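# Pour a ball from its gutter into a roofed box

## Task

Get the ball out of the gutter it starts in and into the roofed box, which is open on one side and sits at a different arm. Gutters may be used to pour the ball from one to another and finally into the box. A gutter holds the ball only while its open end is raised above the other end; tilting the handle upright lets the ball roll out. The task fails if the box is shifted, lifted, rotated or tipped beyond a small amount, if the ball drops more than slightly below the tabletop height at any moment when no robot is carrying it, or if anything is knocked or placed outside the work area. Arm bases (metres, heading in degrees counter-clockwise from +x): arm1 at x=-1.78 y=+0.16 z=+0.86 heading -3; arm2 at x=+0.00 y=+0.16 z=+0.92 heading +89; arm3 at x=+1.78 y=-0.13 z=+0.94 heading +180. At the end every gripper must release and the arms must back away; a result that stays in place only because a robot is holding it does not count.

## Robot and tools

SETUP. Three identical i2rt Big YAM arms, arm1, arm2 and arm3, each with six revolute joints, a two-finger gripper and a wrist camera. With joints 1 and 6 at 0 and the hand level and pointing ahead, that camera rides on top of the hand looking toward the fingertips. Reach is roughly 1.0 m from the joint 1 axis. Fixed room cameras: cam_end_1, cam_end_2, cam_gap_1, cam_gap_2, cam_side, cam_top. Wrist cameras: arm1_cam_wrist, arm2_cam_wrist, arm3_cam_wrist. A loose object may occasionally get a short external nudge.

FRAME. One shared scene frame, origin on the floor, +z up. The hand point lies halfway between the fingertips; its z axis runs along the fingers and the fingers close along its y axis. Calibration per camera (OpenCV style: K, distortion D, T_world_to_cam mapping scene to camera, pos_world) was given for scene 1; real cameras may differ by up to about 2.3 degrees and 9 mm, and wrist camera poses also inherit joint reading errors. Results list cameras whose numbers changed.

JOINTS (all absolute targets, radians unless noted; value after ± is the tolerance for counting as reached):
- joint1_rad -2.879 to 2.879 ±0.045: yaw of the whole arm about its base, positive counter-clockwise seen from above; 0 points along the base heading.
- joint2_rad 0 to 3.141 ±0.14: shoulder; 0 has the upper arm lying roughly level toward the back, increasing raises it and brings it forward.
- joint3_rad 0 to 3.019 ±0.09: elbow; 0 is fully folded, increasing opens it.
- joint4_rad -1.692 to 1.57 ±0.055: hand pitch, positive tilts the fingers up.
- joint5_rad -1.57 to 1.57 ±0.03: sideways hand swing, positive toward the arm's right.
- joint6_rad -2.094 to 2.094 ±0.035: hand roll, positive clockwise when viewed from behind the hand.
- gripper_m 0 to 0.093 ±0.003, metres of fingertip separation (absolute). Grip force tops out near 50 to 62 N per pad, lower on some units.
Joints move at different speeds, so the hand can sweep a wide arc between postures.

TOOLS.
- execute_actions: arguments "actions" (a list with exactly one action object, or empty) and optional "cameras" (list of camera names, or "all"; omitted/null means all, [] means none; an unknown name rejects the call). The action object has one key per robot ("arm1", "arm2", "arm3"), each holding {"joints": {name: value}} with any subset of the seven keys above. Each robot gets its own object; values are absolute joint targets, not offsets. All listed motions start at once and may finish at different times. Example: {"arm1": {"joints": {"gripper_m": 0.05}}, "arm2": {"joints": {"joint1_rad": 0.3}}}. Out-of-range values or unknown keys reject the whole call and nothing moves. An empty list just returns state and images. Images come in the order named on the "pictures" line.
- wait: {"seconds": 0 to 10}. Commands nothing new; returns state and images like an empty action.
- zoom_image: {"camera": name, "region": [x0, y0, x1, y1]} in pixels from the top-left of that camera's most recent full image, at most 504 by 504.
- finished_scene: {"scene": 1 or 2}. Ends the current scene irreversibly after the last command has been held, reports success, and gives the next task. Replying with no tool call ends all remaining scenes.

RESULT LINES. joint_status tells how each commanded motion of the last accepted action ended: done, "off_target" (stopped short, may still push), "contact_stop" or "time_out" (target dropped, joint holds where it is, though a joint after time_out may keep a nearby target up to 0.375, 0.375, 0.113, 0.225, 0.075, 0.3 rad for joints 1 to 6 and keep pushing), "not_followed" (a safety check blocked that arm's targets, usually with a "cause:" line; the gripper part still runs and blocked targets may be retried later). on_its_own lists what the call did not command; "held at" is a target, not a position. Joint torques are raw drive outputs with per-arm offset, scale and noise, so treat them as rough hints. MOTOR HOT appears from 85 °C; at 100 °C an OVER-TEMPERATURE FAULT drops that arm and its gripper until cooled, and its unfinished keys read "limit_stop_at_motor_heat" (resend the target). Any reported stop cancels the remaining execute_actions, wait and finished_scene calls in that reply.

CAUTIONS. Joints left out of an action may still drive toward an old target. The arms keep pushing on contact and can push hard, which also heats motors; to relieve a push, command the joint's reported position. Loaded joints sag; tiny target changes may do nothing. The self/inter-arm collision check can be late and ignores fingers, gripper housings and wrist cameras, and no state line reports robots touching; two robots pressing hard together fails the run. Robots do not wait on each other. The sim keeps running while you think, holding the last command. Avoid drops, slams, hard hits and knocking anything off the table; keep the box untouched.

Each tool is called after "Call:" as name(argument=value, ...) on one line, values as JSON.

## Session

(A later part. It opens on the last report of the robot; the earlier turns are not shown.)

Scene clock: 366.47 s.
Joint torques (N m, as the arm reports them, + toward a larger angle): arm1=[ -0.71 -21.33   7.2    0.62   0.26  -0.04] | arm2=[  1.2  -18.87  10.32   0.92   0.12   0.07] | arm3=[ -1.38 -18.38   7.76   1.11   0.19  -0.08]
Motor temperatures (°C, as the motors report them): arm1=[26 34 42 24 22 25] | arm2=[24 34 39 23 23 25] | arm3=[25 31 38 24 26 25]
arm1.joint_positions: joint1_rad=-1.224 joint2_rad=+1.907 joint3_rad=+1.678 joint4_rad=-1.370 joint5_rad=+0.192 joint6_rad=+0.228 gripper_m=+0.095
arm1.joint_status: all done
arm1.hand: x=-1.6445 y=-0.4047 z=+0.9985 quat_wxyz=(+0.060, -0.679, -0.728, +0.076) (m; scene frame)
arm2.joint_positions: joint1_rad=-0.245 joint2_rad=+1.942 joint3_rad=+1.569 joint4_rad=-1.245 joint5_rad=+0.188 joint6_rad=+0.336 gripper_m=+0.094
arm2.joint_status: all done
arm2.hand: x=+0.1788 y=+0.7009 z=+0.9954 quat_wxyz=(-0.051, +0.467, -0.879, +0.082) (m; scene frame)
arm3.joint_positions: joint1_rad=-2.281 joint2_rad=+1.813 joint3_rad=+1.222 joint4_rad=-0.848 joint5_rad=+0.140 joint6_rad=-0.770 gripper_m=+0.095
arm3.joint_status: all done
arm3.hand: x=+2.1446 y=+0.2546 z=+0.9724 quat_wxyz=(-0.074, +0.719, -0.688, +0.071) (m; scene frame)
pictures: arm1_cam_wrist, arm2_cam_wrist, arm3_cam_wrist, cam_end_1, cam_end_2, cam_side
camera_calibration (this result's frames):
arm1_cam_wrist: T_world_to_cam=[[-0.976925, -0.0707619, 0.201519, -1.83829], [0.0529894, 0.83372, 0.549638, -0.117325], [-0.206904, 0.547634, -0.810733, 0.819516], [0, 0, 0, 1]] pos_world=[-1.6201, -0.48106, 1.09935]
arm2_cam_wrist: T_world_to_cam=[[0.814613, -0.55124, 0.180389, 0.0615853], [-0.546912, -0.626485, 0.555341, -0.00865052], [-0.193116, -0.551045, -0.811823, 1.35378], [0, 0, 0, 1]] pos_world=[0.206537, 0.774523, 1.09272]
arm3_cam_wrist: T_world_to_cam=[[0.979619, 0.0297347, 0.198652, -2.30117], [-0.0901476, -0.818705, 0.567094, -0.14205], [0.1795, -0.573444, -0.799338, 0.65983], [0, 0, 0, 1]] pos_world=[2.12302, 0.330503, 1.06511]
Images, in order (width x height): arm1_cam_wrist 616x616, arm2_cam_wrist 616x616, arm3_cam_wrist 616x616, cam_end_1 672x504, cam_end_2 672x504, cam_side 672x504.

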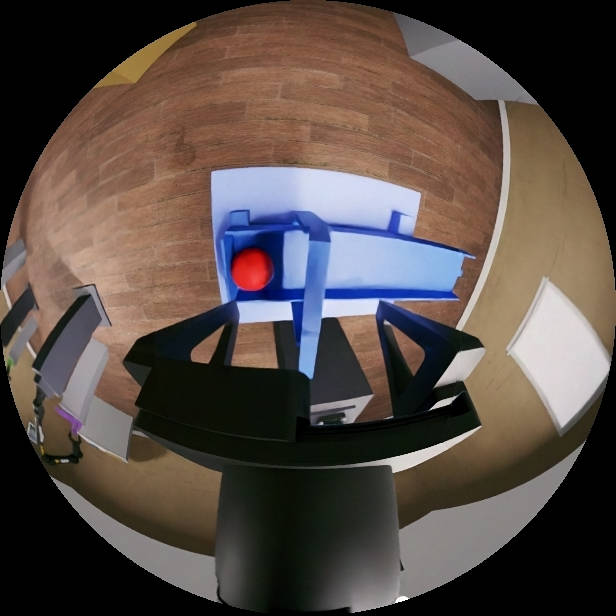

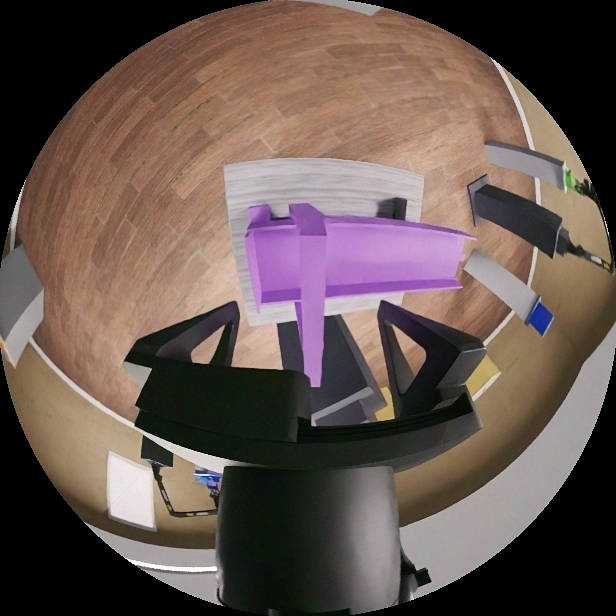

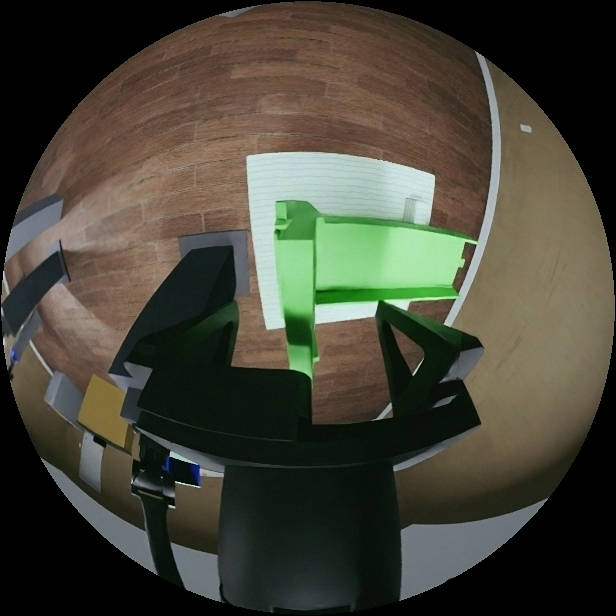

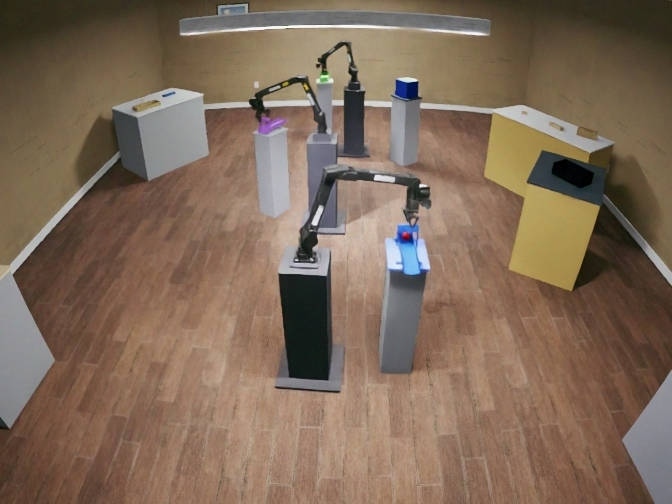

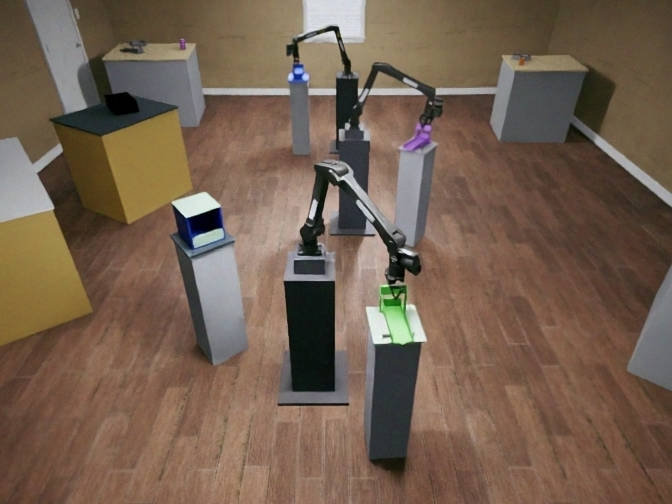

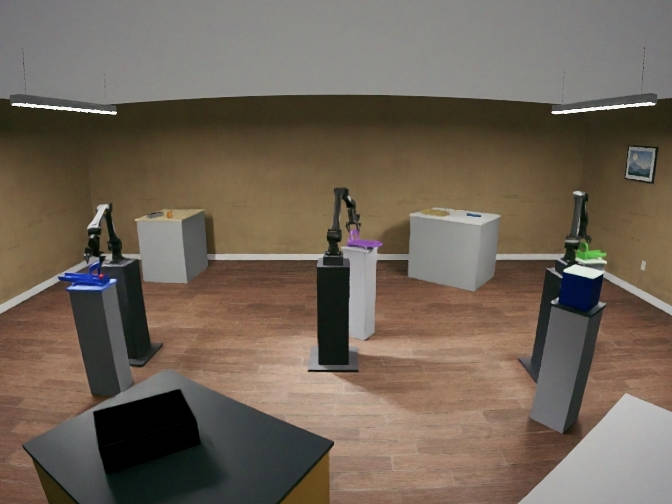

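Call:
zoom_image(camera="cam_end_1", region=[370, 180, 450, 250])

Call:
zoom_image(camera="cam_end_2", region=[360, 240, 440, 320])

Call:
zoom_image(camera="cam_side", region=[325, 195, 395, 260])

Region (370, 180, 450, 250) of cam_end_1's 672x504 image, scaled by 6.300, with more detail than that image has; it fills the top 441 rows of this view, and the rest is white.

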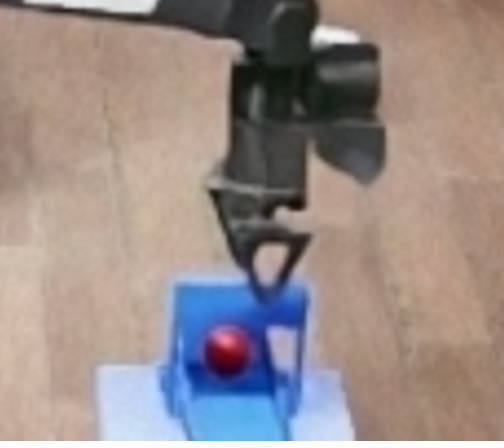

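Region (360, 240, 440, 320) of cam_end_2's 672x504 image, scaled by 6.300, with more detail than that image has.

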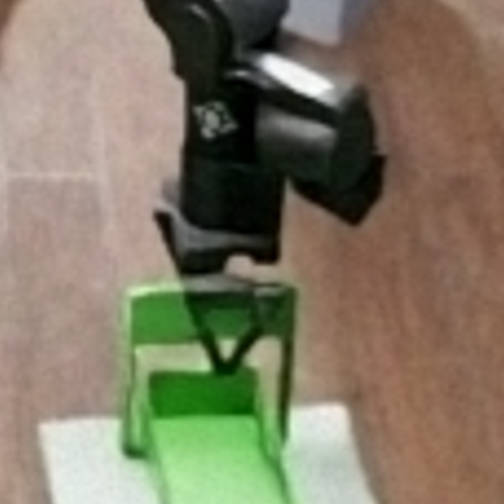

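Region (325, 195, 395, 260) of cam_side's 672x504 image, scaled by 7.200, with more detail than that image has; it fills the top 468 rows of this view, and the rest is white.

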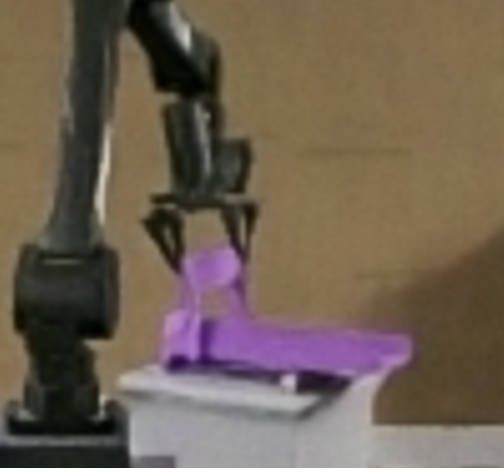

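Call:
zoom_image(camera="cam_side", region=[55, 230, 125, 300])

Call:
zoom_image(camera="arm1_cam_wrist", region=[200, 200, 420, 400])

Call:
zoom_image(camera="cam_end_2", region=[270, 30, 330, 90])

Region (55, 230, 125, 300) of cam_side's 672x504 image, scaled by 7.200, with more detail than that image has.

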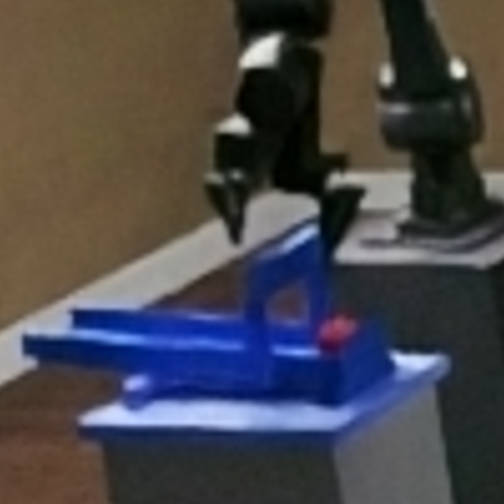

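Region (200, 200, 420, 400) of arm1_cam_wrist's 616x616 image, scaled by 2.291, with more detail than that image has; it fills the top 458 rows of this view, and the rest is white.

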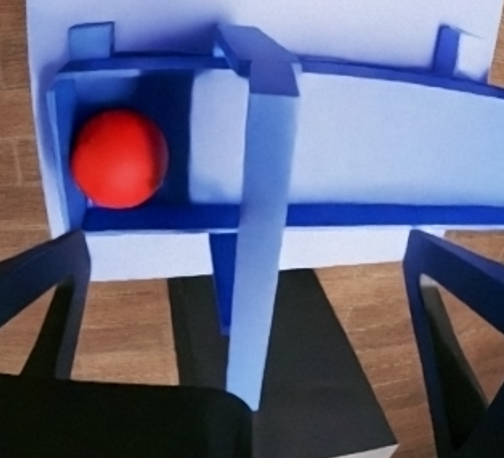

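Region (270, 30, 330, 90) of cam_end_2's 672x504 image, scaled by 8.400, with more detail than that image has.

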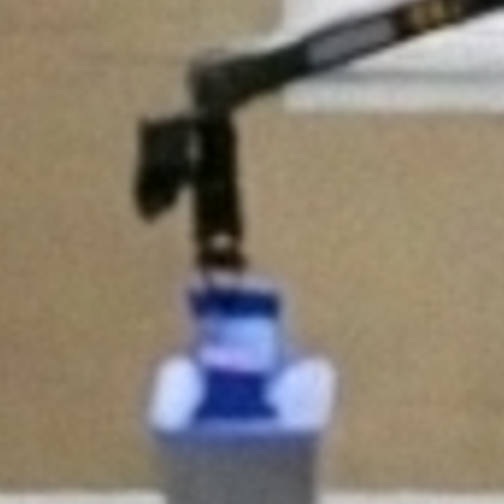

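Call:
execute_actions(actions=[{"arm1":{"joints":{"joint2_rad":1.868,"joint3_rad":1.55,"joint4_rad":-1.265}},"arm2":{"joints":{"joint3_rad":1.535,"joint4_rad":-1.203}},"arm3":{"joints":{"gripper_m":0.0}}}], cameras=["arm1_cam_wrist","arm3_cam_wrist","cam_side","cam_end_1","cam_end_2"])

Scene clock: 415.13 s.
Joint torques (N m, as the arm reports them, + toward a larger angle): arm1=[ -0.48 -21.2    6.95   0.57   0.26  -0.05] | arm2=[  1.21 -18.17   9.57   0.96   0.12   0.07] | arm3=[ -1.23 -17.48   7.88   1.07   0.05  -0.02]
Motor temperatures (°C, as the motors report them): arm1=[26 34 41 24 22 25] | arm2=[24 35 37 23 23 25] | arm3=[25 32 38 24 26 25]
arm1.joint_positions: joint1_rad=-1.224 joint2_rad=+1.880 joint3_rad=+1.554 joint4_rad=-1.280 joint5_rad=+0.192 joint6_rad=+0.228 gripper_m=+0.095
arm1.joint_status: all done
arm1.hand: x=-1.6505 y=-0.3848 z=+0.9679 quat_wxyz=(+0.063, -0.679, -0.728, +0.075) (m; scene frame)
arm2.joint_positions: joint1_rad=-0.245 joint2_rad=+1.942 joint3_rad=+1.533 joint4_rad=-1.219 joint5_rad=+0.188 joint6_rad=+0.336 gripper_m=+0.094
arm2.joint_status: all done
arm2.hand: x=+0.1768 y=+0.6935 z=+0.9829 quat_wxyz=(-0.048, +0.467, -0.879, +0.085) (m; scene frame)
arm3.joint_positions: joint1_rad=-2.282 joint2_rad=+1.800 joint3_rad=+1.222 joint4_rad=-0.842 joint5_rad=+0.143 joint6_rad=-0.771 gripper_m=+0.012
arm3.joint_status: gripper_m off_target (ended at +0.012, target +0.000)
arm3.hand: x=+2.1473 y=+0.2561 z=+0.9793 quat_wxyz=(-0.083, +0.718, -0.688, +0.072) (m; scene frame)
pictures: arm1_cam_wrist, arm3_cam_wrist, cam_end_1, cam_end_2, cam_side
camera_calibration (this result's frames):
arm1_cam_wrist: T_world_to_cam=[[-0.976544, -0.0720161, 0.202915, -1.83784], [0.05403, 0.830294, 0.554701, -0.121333], [-0.208427, 0.552653, -0.806928, 0.778322], [0, 0, 0, 1]] pos_world=[-1.62596, -0.461755, 1.06828]
arm3_cam_wrist: T_world_to_cam=[[0.976562, 0.027289, 0.213501, -2.31259], [-0.0984346, -0.825498, 0.555755, -0.11391], [0.191411, -0.563745, -0.803463, 0.641734], [0, 0, 0, 1]] pos_world=[2.12434, 0.33085, 1.07266]
Images, in order (width x height): arm1_cam_wrist 616x616, arm3_cam_wrist 616x616, cam_end_1 672x504, cam_end_2 672x504, cam_side 672x504.

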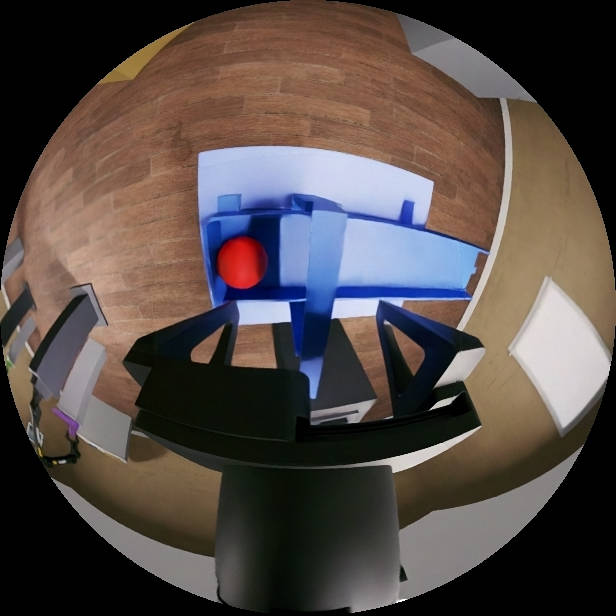

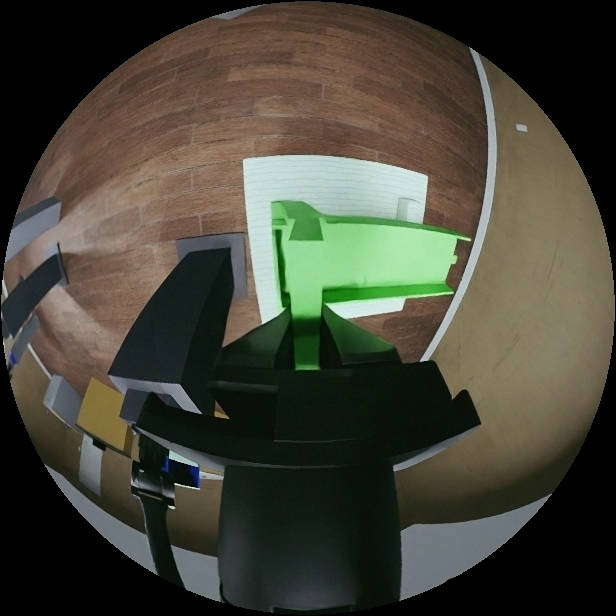

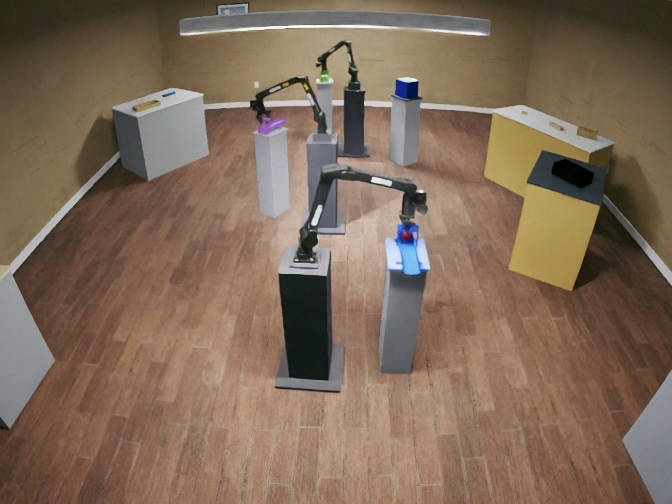

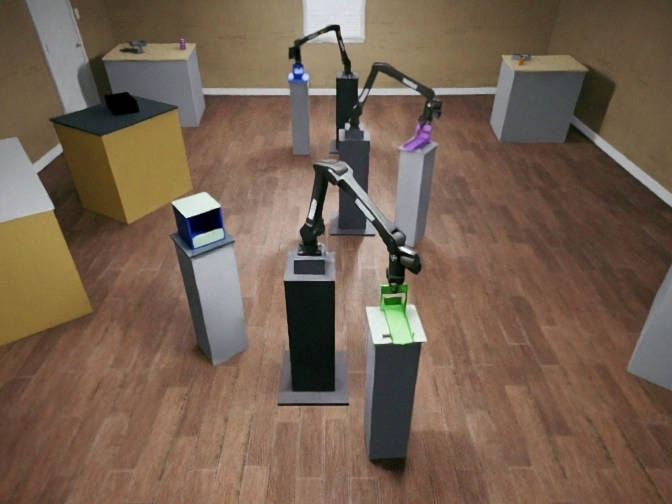

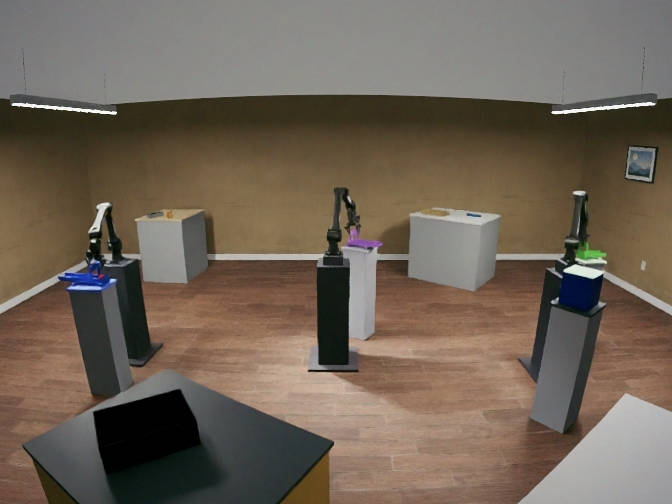

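Call:
zoom_image(camera="cam_end_1", region=[370, 180, 450, 250])

Call:
zoom_image(camera="cam_side", region=[55, 230, 125, 300])

Region (370, 180, 450, 250) of cam_end_1's 672x504 image, scaled by 6.300, with more detail than that image has; it fills the top 441 rows of this view, and the rest is white.

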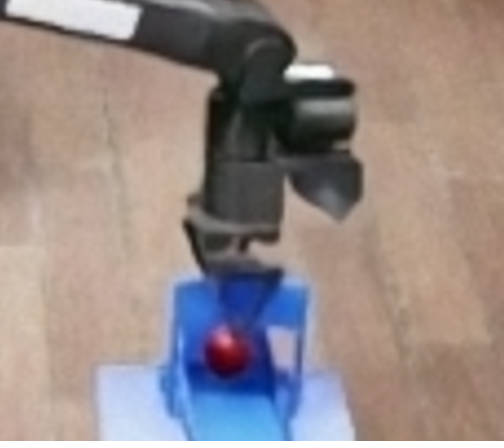

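Region (55, 230, 125, 300) of cam_side's 672x504 image, scaled by 7.200, with more detail than that image has.

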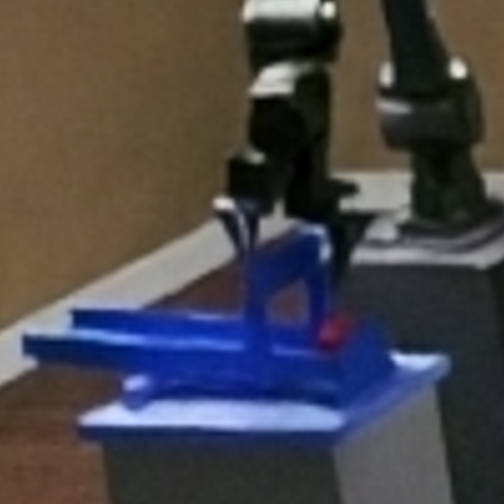

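Good, centred. Close arm1 and arm2 grippers.

Call:
execute_actions(actions=[{"arm1":{"joints":{"gripper_m":0.0}},"arm2":{"joints":{"gripper_m":0.0}}}], cameras=["arm1_cam_wrist","arm2_cam_wrist","cam_side"])

Scene clock: 422.90 s.
Joint torques (N m, as the arm reports them, + toward a larger angle): arm1=[ -0.41 -21.26   6.95   0.48  -0.04  -0.11] | arm2=[  0.98 -18.05   9.57   0.95  -0.05   0.06] | arm3=[ -1.55 -17.23   7.88   0.74   0.06  -0.03]
Motor temperatures (°C, as the motors report them): arm1=[26 34 41 24 22 25] | arm2=[24 35 37 23 23 25] | arm3=[25 32 38 24 26 25]
arm1.joint_positions: joint1_rad=-1.224 joint2_rad=+1.878 joint3_rad=+1.554 joint4_rad=-1.277 joint5_rad=+0.199 joint6_rad=+0.235 gripper_m=+0.012
arm1.joint_status: gripper_m off_target (ended at +0.011, target +0.000)
arm1.hand: x=-1.6514 y=-0.3858 z=+0.9689 quat_wxyz=(+0.062, -0.681, -0.725, +0.079) (m; scene frame)
arm2.joint_positions: joint1_rad=-0.246 joint2_rad=+1.942 joint3_rad=+1.533 joint4_rad=-1.219 joint5_rad=+0.192 joint6_rad=+0.336 gripper_m=+0.011
arm2.joint_status: gripper_m off_target (ended at +0.011, target +0.000)
arm2.hand: x=+0.1778 y=+0.6932 z=+0.9830 quat_wxyz=(-0.050, +0.467, -0.879, +0.087) (m; scene frame)
arm3.joint_positions: joint1_rad=-2.282 joint2_rad=+1.800 joint3_rad=+1.222 joint4_rad=-0.842 joint5_rad=+0.143 joint6_rad=-0.771 gripper_m=+0.012
arm3.joint_status: not commanded
arm3.hand: x=+2.1473 y=+0.2561 z=+0.9793 quat_wxyz=(-0.083, +0.718, -0.688, +0.072) (m; scene frame)
pictures: arm1_cam_wrist, arm2_cam_wrist, cam_side
camera_calibration (this result's frames):
arm1_cam_wrist: T_world_to_cam=[[-0.976054, -0.0633983, 0.208084, -1.83982], [0.0627191, 0.833942, 0.548276, -0.0990532], [-0.20829, 0.548198, -0.809996, 0.780981], [0, 0, 0, 1]] pos_world=[-1.62688, -0.462169, 1.06974]
arm2_cam_wrist: T_world_to_cam=[[0.81378, -0.549992, 0.187803, 0.0524437], [-0.548522, -0.62007, 0.560925, -0.0168013], [-0.192054, -0.559484, -0.806284, 1.33954], [0, 0, 0, 1]] pos_world=[0.20537, 0.767875, 1.07962]
Images, in order (width x height): arm1_cam_wrist 616x616, arm2_cam_wrist 616x616, cam_side 672x504.

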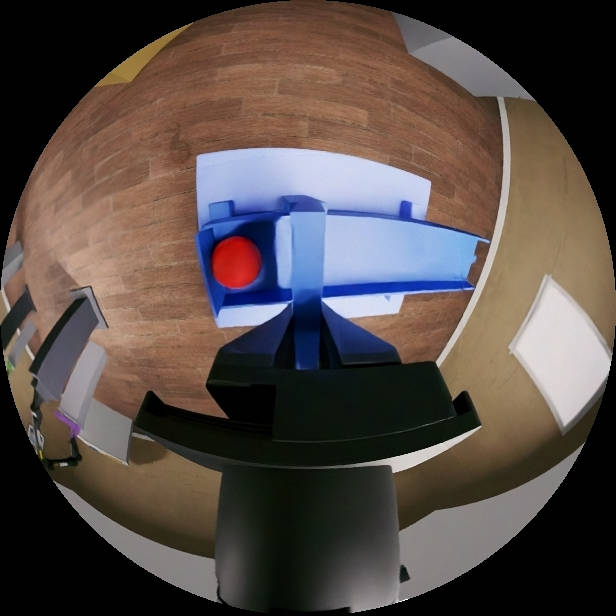

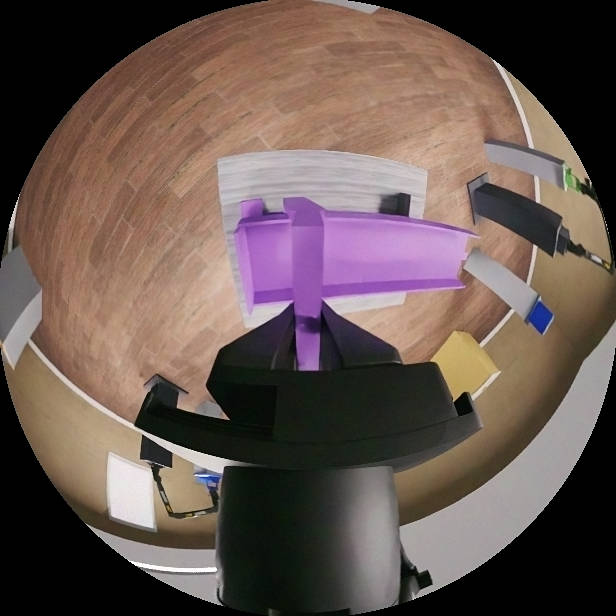

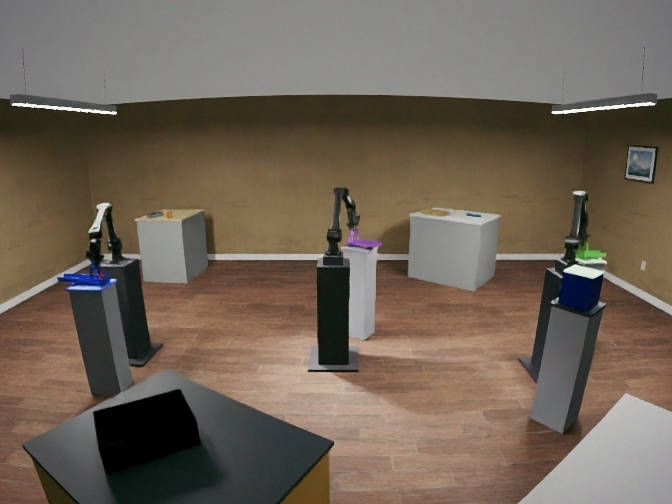

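Call:
execute_actions(actions=[{"arm1":{"joints":{"joint3_rad":1.80,"joint4_rad":-1.50,"joint5_rad":0.29}},"arm2":{"joints":{"joint3_rad":1.79,"joint4_rad":-1.44}},"arm3":{"joints":{"joint3_rad":1.50,"joint4_rad":-1.085}}}], cameras=["arm1_cam_wrist","cam_side","cam_end_2","cam_top"])

Scene clock: 466.93 s.
Joint torques (N m, as the arm reports them, + toward a larger angle): arm1=[ -0.78 -21.97  11.15  -0.45   0.5   -0.11] | arm2=[  1.26 -19.41  13.15  -0.31   0.16   0.05] | arm3=[ -1.34 -20.77  10.47   0.4    0.18  -0.04]
Motor temperatures (°C, as the motors report them): arm1=[26 34 42 24 22 25] | arm2=[24 35 37 23 23 25] | arm3=[25 32 38 24 26 25]
arm1.joint_positions: joint1_rad=-1.224 joint2_rad=+1.880 joint3_rad=+1.751 joint4_rad=-1.486 joint5_rad=+0.284 joint6_rad=+0.235 gripper_m=+0.012
arm1.joint_status: all done
arm1.hand: x=-1.6608 y=-0.4034 z=+1.0445 quat_wxyz=(+0.090, -0.676, -0.722, +0.112) (m; scene frame)
arm2.joint_positions: joint1_rad=-0.246 joint2_rad=+1.947 joint3_rad=+1.758 joint4_rad=-1.424 joint5_rad=+0.186 joint6_rad=+0.337 gripper_m=+0.011
arm2.joint_status: all done
arm2.hand: x=+0.1846 y=+0.7225 z=+1.0616 quat_wxyz=(-0.052, +0.466, -0.880, +0.080) (m; scene frame)
arm3.joint_positions: joint1_rad=-2.282 joint2_rad=+1.810 joint3_rad=+1.462 joint4_rad=-1.079 joint5_rad=+0.142 joint6_rad=-0.771 gripper_m=+0.012
arm3.joint_status: all done
arm3.hand: x=+2.1731 y=+0.2871 z=+1.0564 quat_wxyz=(-0.080, +0.718, -0.688, +0.071) (m; scene frame)
pictures: arm1_cam_wrist, cam_end_2, cam_side, cam_top
camera_calibration (this result's frames):
arm1_cam_wrist: T_world_to_cam=[[-0.954234, -0.0640749, 0.292117, -1.91763], [0.106351, 0.840223, 0.531709, -0.0329211], [-0.279513, 0.538442, -0.794955, 0.71193], [0, 0, 0, 1]] pos_world=[-1.62737, -0.478544, 1.14363]
Images, in order (width x height): arm1_cam_wrist 616x616, cam_end_2 672x504, cam_side 672x504, cam_top 672x504.

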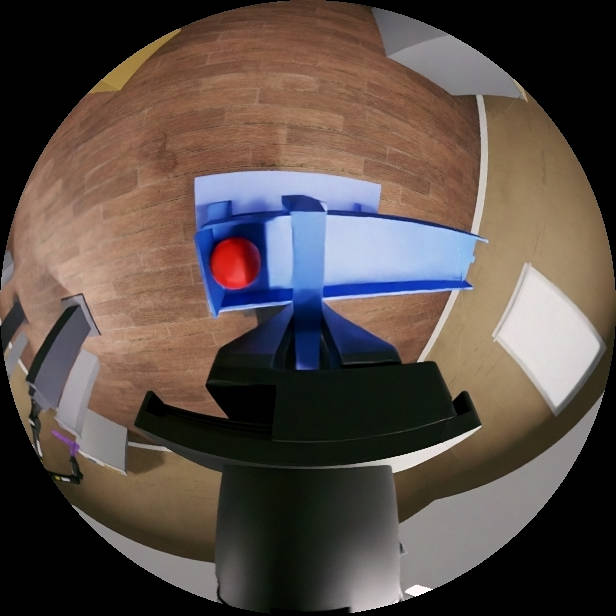

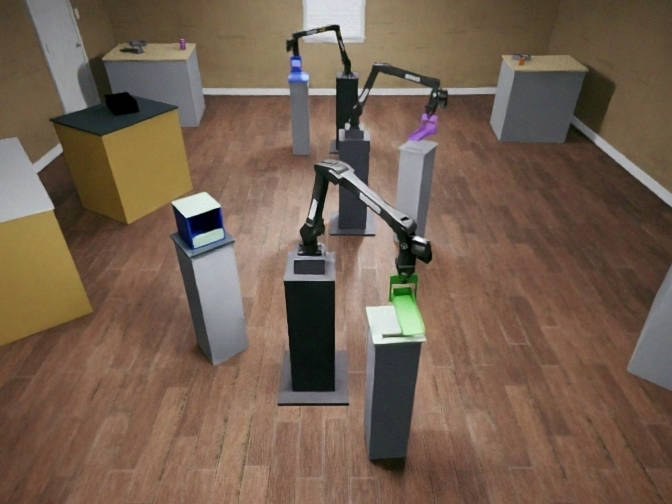

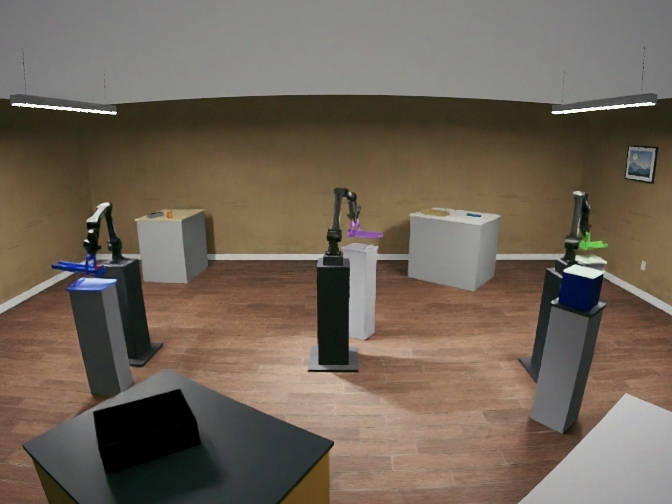

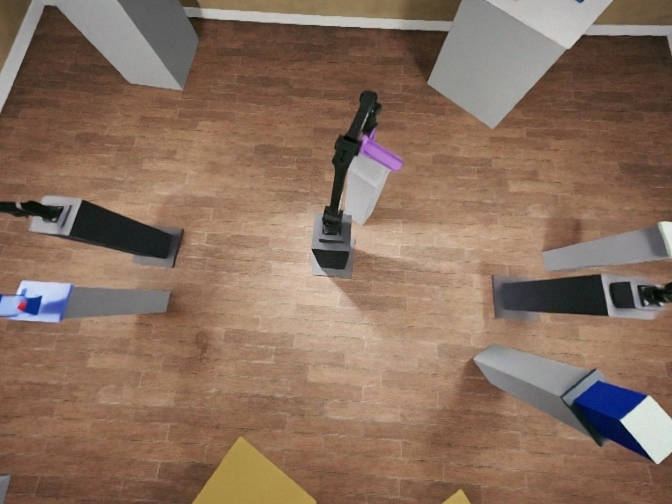

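Call:
execute_actions(actions=[{"arm1":{"joints":{"joint4_rad":-1.07,"joint6_rad":-0.7}},"arm2":{"joints":{"joint1_rad":1.588,"joint4_rad":-1.2,"joint5_rad":0,"joint6_rad":-1.571}},"arm3":{"joints":{"joint1_rad":-0.9,"joint2_rad":1.5,"joint5_rad":0,"joint6_rad":-1.571}}}], cameras=["arm1_cam_wrist","cam_side","cam_top"])

Scene clock: 516.07 s.
Joint torques (N m, as the arm reports them, + toward a larger angle): arm1=[ -0.69 -22.88  11.65   1.55   0.39  -0.17] | arm2=[  1.51 -19.82  13.6    0.7   -0.11  -0.09] | arm3=[ -0.45 -18.06  10.82   0.8    0.01  -0.03]
Motor temperatures (°C, as the motors report them): arm1=[26 35 52 24 23 25] | arm2=[24 37 42 23 23 25] | arm3=[25 34 43 24 26 25]
arm1.joint_positions: joint1_rad=-1.224 joint2_rad=+1.880 joint3_rad=+1.751 joint4_rad=-1.096 joint5_rad=+0.285 joint6_rad=-0.692 gripper_m=+0.012
arm1.joint_status: all done
arm1.hand: x=-1.6342 y=-0.4910 z=+1.0583 quat_wxyz=(+0.022, -0.304, -0.927, +0.219) (m; scene frame)
arm2.joint_positions: joint1_rad=+1.591 joint2_rad=+1.947 joint3_rad=+1.758 joint4_rad=-1.201 joint5_rad=-0.002 joint6_rad=-1.563 gripper_m=+0.011
arm2.joint_status: all done
arm2.hand: x=-0.6433 y=+0.1610 z=+1.0648 quat_wxyz=(-0.062, +0.706, +0.702, -0.066) (m; scene frame)
arm3.joint_positions: joint1_rad=-0.895 joint2_rad=+1.517 joint3_rad=+1.471 joint4_rad=-1.082 joint5_rad=-0.002 joint6_rad=-1.559 gripper_m=+0.012
arm3.joint_status: all done
arm3.hand: x=+1.4314 y=+0.3083 z=+1.2091 quat_wxyz=(-0.206, +0.923, +0.317, -0.068) (m; scene frame)
pictures: arm1_cam_wrist, cam_side, cam_top
camera_calibration (this result's frames):
arm1_cam_wrist: T_world_to_cam=[[-0.548823, -0.717629, 0.428722, -1.7049], [-0.565496, 0.696426, 0.441821, -1.04285], [-0.615636, 0.0000404814, -0.78803, -0.0434124], [0, 0, 0, 1]] pos_world=[-1.55214, -0.497212, 1.15747]
Images, in order (width x height): arm1_cam_wrist 616x616, cam_side 672x504, cam_top 672x504.

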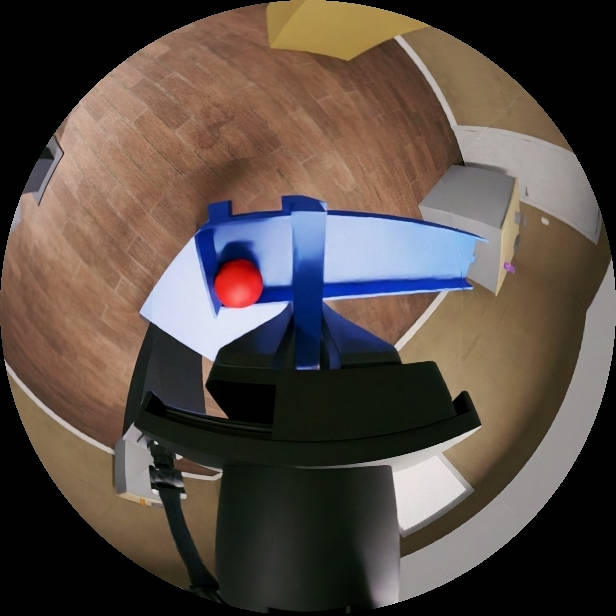

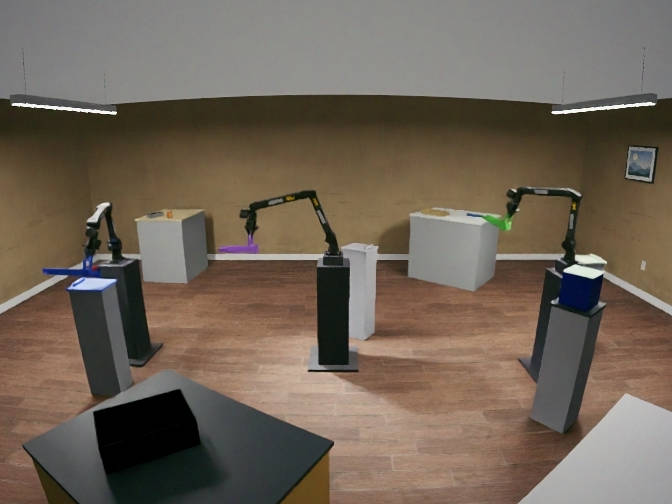

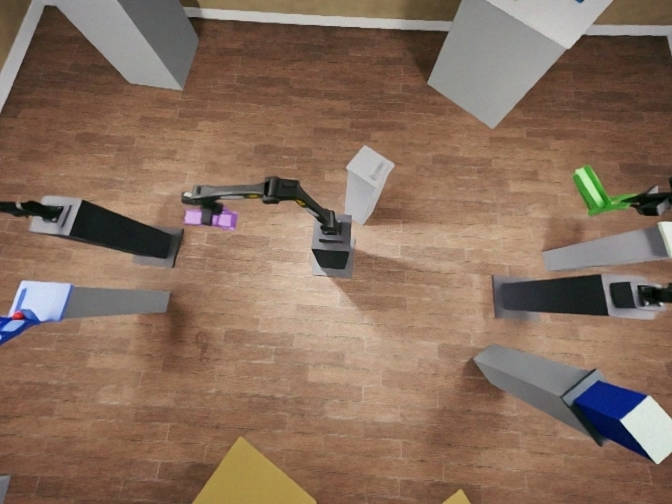

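Call:
zoom_image(camera="cam_side", region=[205, 200, 285, 265])

Region (205, 200, 285, 265) of cam_side's 672x504 image, scaled by 6.300, with more detail than that image has; it fills the top 410 rows of this view, and the rest is white.

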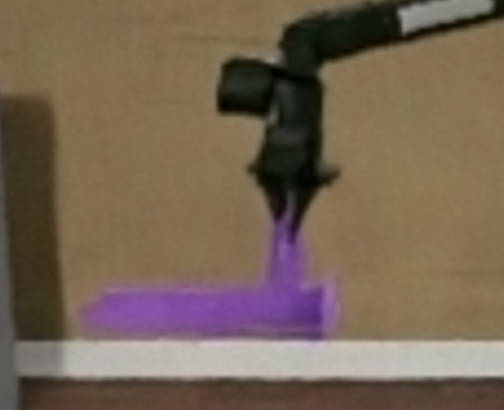

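Call:
execute_actions(actions=[{"arm1":{"joints":{"joint2_rad":1.6,"joint6_rad":-1.571}},"arm2":{"joints":{"joint2_rad":2.13,"joint3_rad":1.915,"joint4_rad":-1.02}},"arm3":{"joints":{"joint1_rad":0.3,"joint2_rad":1.03,"joint3_rad":1.11,"joint4_rad":-1.38}}}], cameras=["arm1_cam_wrist","cam_side"])

Scene clock: 618.83 s.
Joint torques (N m, as the arm reports them, + toward a larger angle): arm1=[ -0.63 -18.98  11.35   1.85   0.26  -0.16] | arm2=[  1.54 -23.27  14.08   1.65  -0.11  -0.06] | arm3=[ 0.97 -6.08  8.93  0.61  0.02 -0.08]
Motor temperatures (°C, as the motors report them): arm1=[26 37 59 25 23 25] | arm2=[24 39 45 23 23 25] | arm3=[25 33 46 24 26 25]
arm1.joint_positions: joint1_rad=-1.224 joint2_rad=+1.615 joint3_rad=+1.759 joint4_rad=-1.096 joint5_rad=+0.287 joint6_rad=-1.564 gripper_m=+0.012
arm1.joint_status: all done
arm1.hand: x=-1.6457 y=-0.4541 z=+1.2279 quat_wxyz=(+0.089, +0.093, -0.939, +0.318) (m; scene frame)
arm2.joint_positions: joint1_rad=+1.591 joint2_rad=+2.147 joint3_rad=+1.876 joint4_rad=-1.041 joint5_rad=-0.002 joint6_rad=-1.564 gripper_m=+0.011
arm2.joint_status: all done
arm2.hand: x=-0.7161 y=+0.1607 z=+0.9918 quat_wxyz=(-0.090, +0.703, +0.699, -0.094) (m; scene frame)
arm3.joint_positions: joint1_rad=+0.294 joint2_rad=+1.029 joint3_rad=+1.102 joint4_rad=-1.375 joint5_rad=-0.001 joint6_rad=-1.561 gripper_m=+0.012
arm3.joint_status: all done
arm3.hand: x=+1.4591 y=-0.2217 z=+1.2168 quat_wxyz=(-0.075, +0.597, +0.792, -0.104) (m; scene frame)
pictures: arm1_cam_wrist, cam_side
camera_calibration (this result's frames):
arm1_cam_wrist: T_world_to_cam=[[0.236, -0.773688, 0.587972, -0.686828], [-0.729686, 0.258503, 0.633036, -1.85389], [-0.641765, -0.578431, -0.503543, -0.571905], [0, 0, 0, 1]] pos_world=[-1.55769, -0.382961, 1.28943]
Images, in order (width x height): arm1_cam_wrist 616x616, cam_side 672x504.

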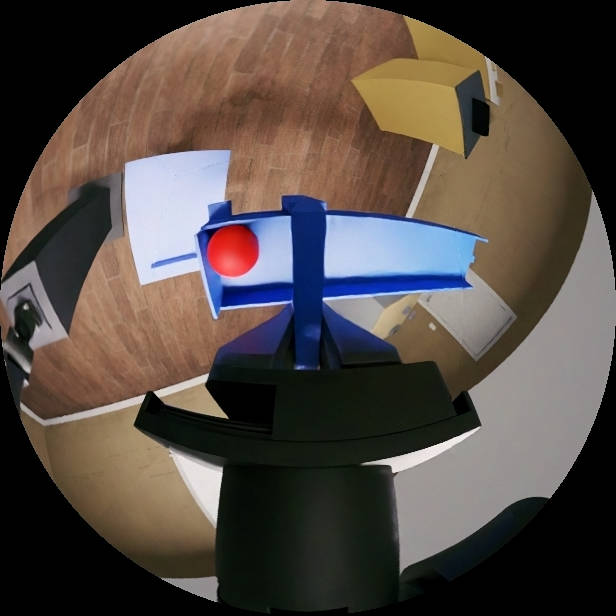

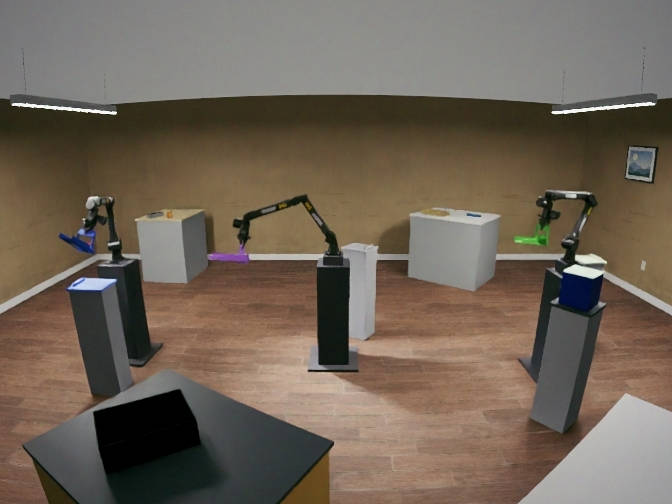

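Call:
execute_actions(actions=[{"arm1":{"joints":{"joint1_rad":0.052,"joint5_rad":0}},"arm3":{"joints":{"joint1_rad":1.2}}}], cameras=["arm1_cam_wrist","arm3_cam_wrist","cam_side","cam_top","cam_end_2"])

Scene clock: 627.80 s.
Joint torques (N m, as the arm reports them, + toward a larger angle): arm1=[ -1.38 -19.77  11.39   1.7   -0.01  -0.13] | arm2=[  1.53 -23.65  14.12   1.64  -0.11  -0.06] | arm3=[ 0.18 -5.73  9.04  0.28 -0.02 -0.03]
Motor temperatures (°C, as the motors report them): arm1=[26 36 59 25 23 25] | arm2=[24 40 45 23 23 25] | arm3=[25 32 45 24 26 25]
arm1.joint_positions: joint1_rad=+0.061 joint2_rad=+1.621 joint3_rad=+1.759 joint4_rad=-1.091 joint5_rad=-0.002 joint6_rad=-1.567 gripper_m=+0.012
arm1.joint_status: all done
arm1.hand: x=-1.1507 y=+0.1618 z=+1.2193 quat_wxyz=(-0.217, +0.676, -0.672, +0.213) (m; scene frame)
arm2.joint_positions: joint1_rad=+1.591 joint2_rad=+2.147 joint3_rad=+1.876 joint4_rad=-1.041 joint5_rad=-0.002 joint6_rad=-1.564 gripper_m=+0.011
arm2.joint_status: not commanded
arm2.hand: x=-0.7161 y=+0.1607 z=+0.9918 quat_wxyz=(-0.090, +0.703, +0.699, -0.094) (m; scene frame)
arm3.joint_positions: joint1_rad=+1.194 joint2_rad=+1.030 joint3_rad=+1.102 joint4_rad=-1.375 joint5_rad=+0.000 joint6_rad=-1.561 gripper_m=+0.012
arm3.joint_status: all done
arm3.hand: x=+1.6526 y=-0.4349 z=+1.2186 quat_wxyz=(-0.019, +0.194, +0.972, -0.129) (m; scene frame)
pictures: arm1_cam_wrist, arm3_cam_wrist, cam_end_2, cam_side, cam_top
camera_calibration (this result's frames):
arm1_cam_wrist: T_world_to_cam=[[0.809665, 0.00800922, 0.586838, 0.212947], [-0.328165, -0.822806, 0.464002, -0.803399], [0.48657, -0.568266, -0.663569, 1.58956], [0, 0, 0, 1]] pos_world=[-1.2095, 0.240549, 1.3026]
arm3_cam_wrist: T_world_to_cam=[[-0.384603, -0.887377, 0.254247, -0.0596757], [-0.699428, 0.459891, 0.547084, 0.696764], [-0.602395, 0.0325827, -0.797533, 2.10314], [0, 0, 0, 1]] pos_world=[1.7313, -0.441916, 1.3113]
Images, in order (width x height): arm1_cam_wrist 616x616, arm3_cam_wrist 616x616, cam_end_2 672x504, cam_side 672x504, cam_top 672x504.

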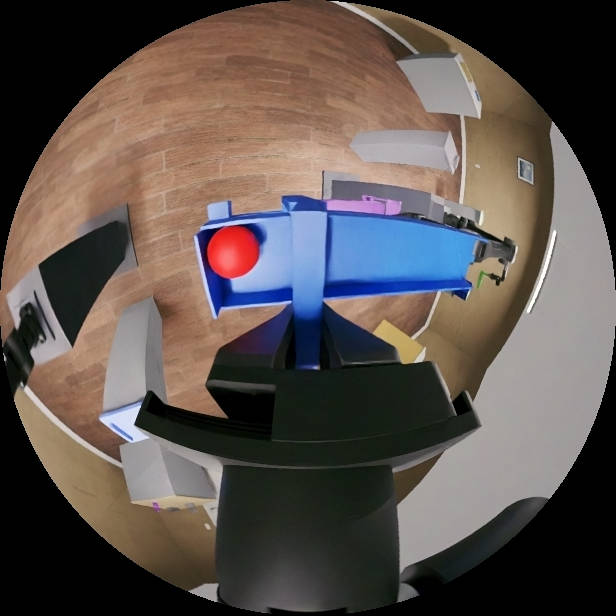

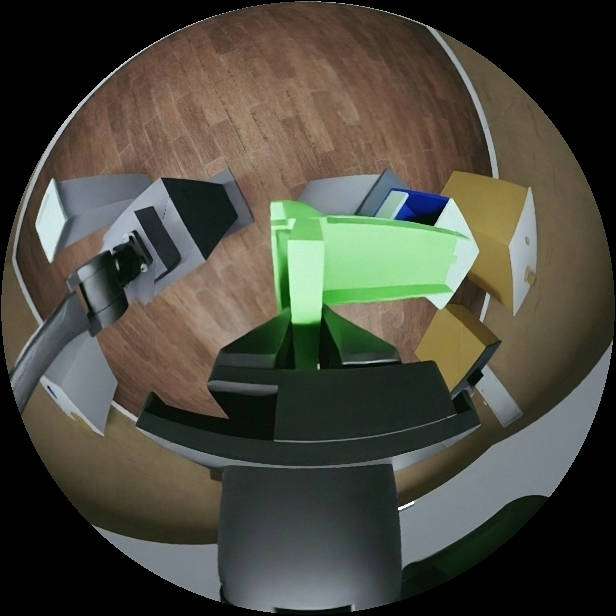

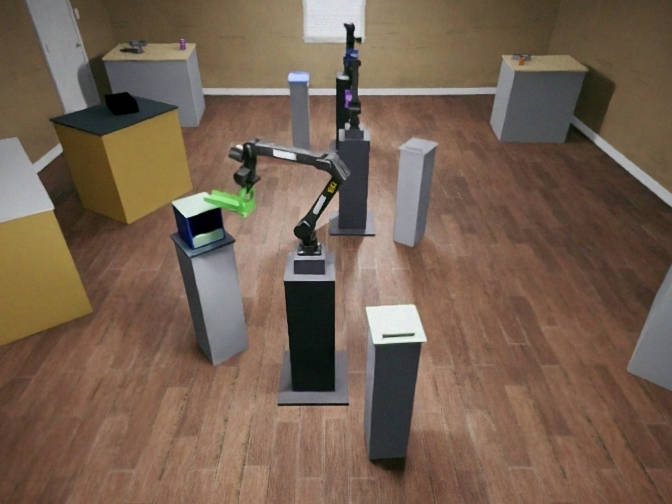

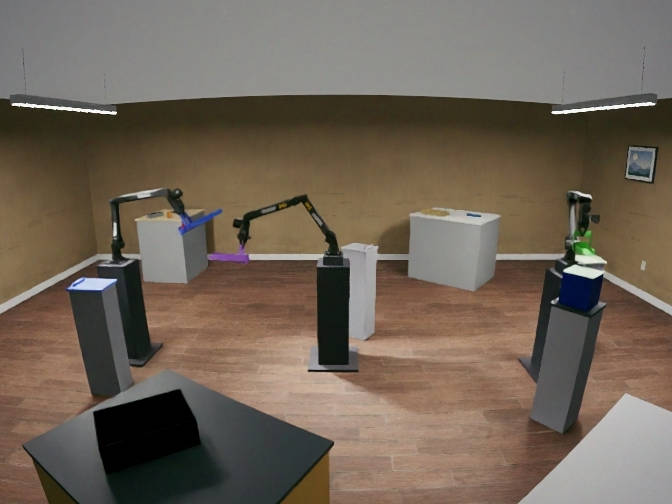

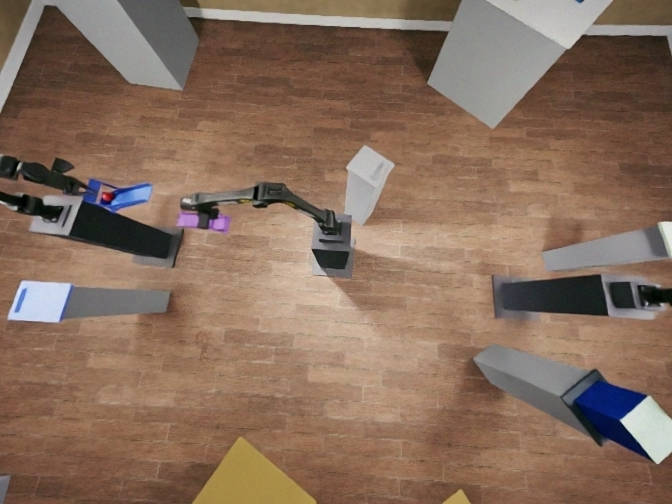

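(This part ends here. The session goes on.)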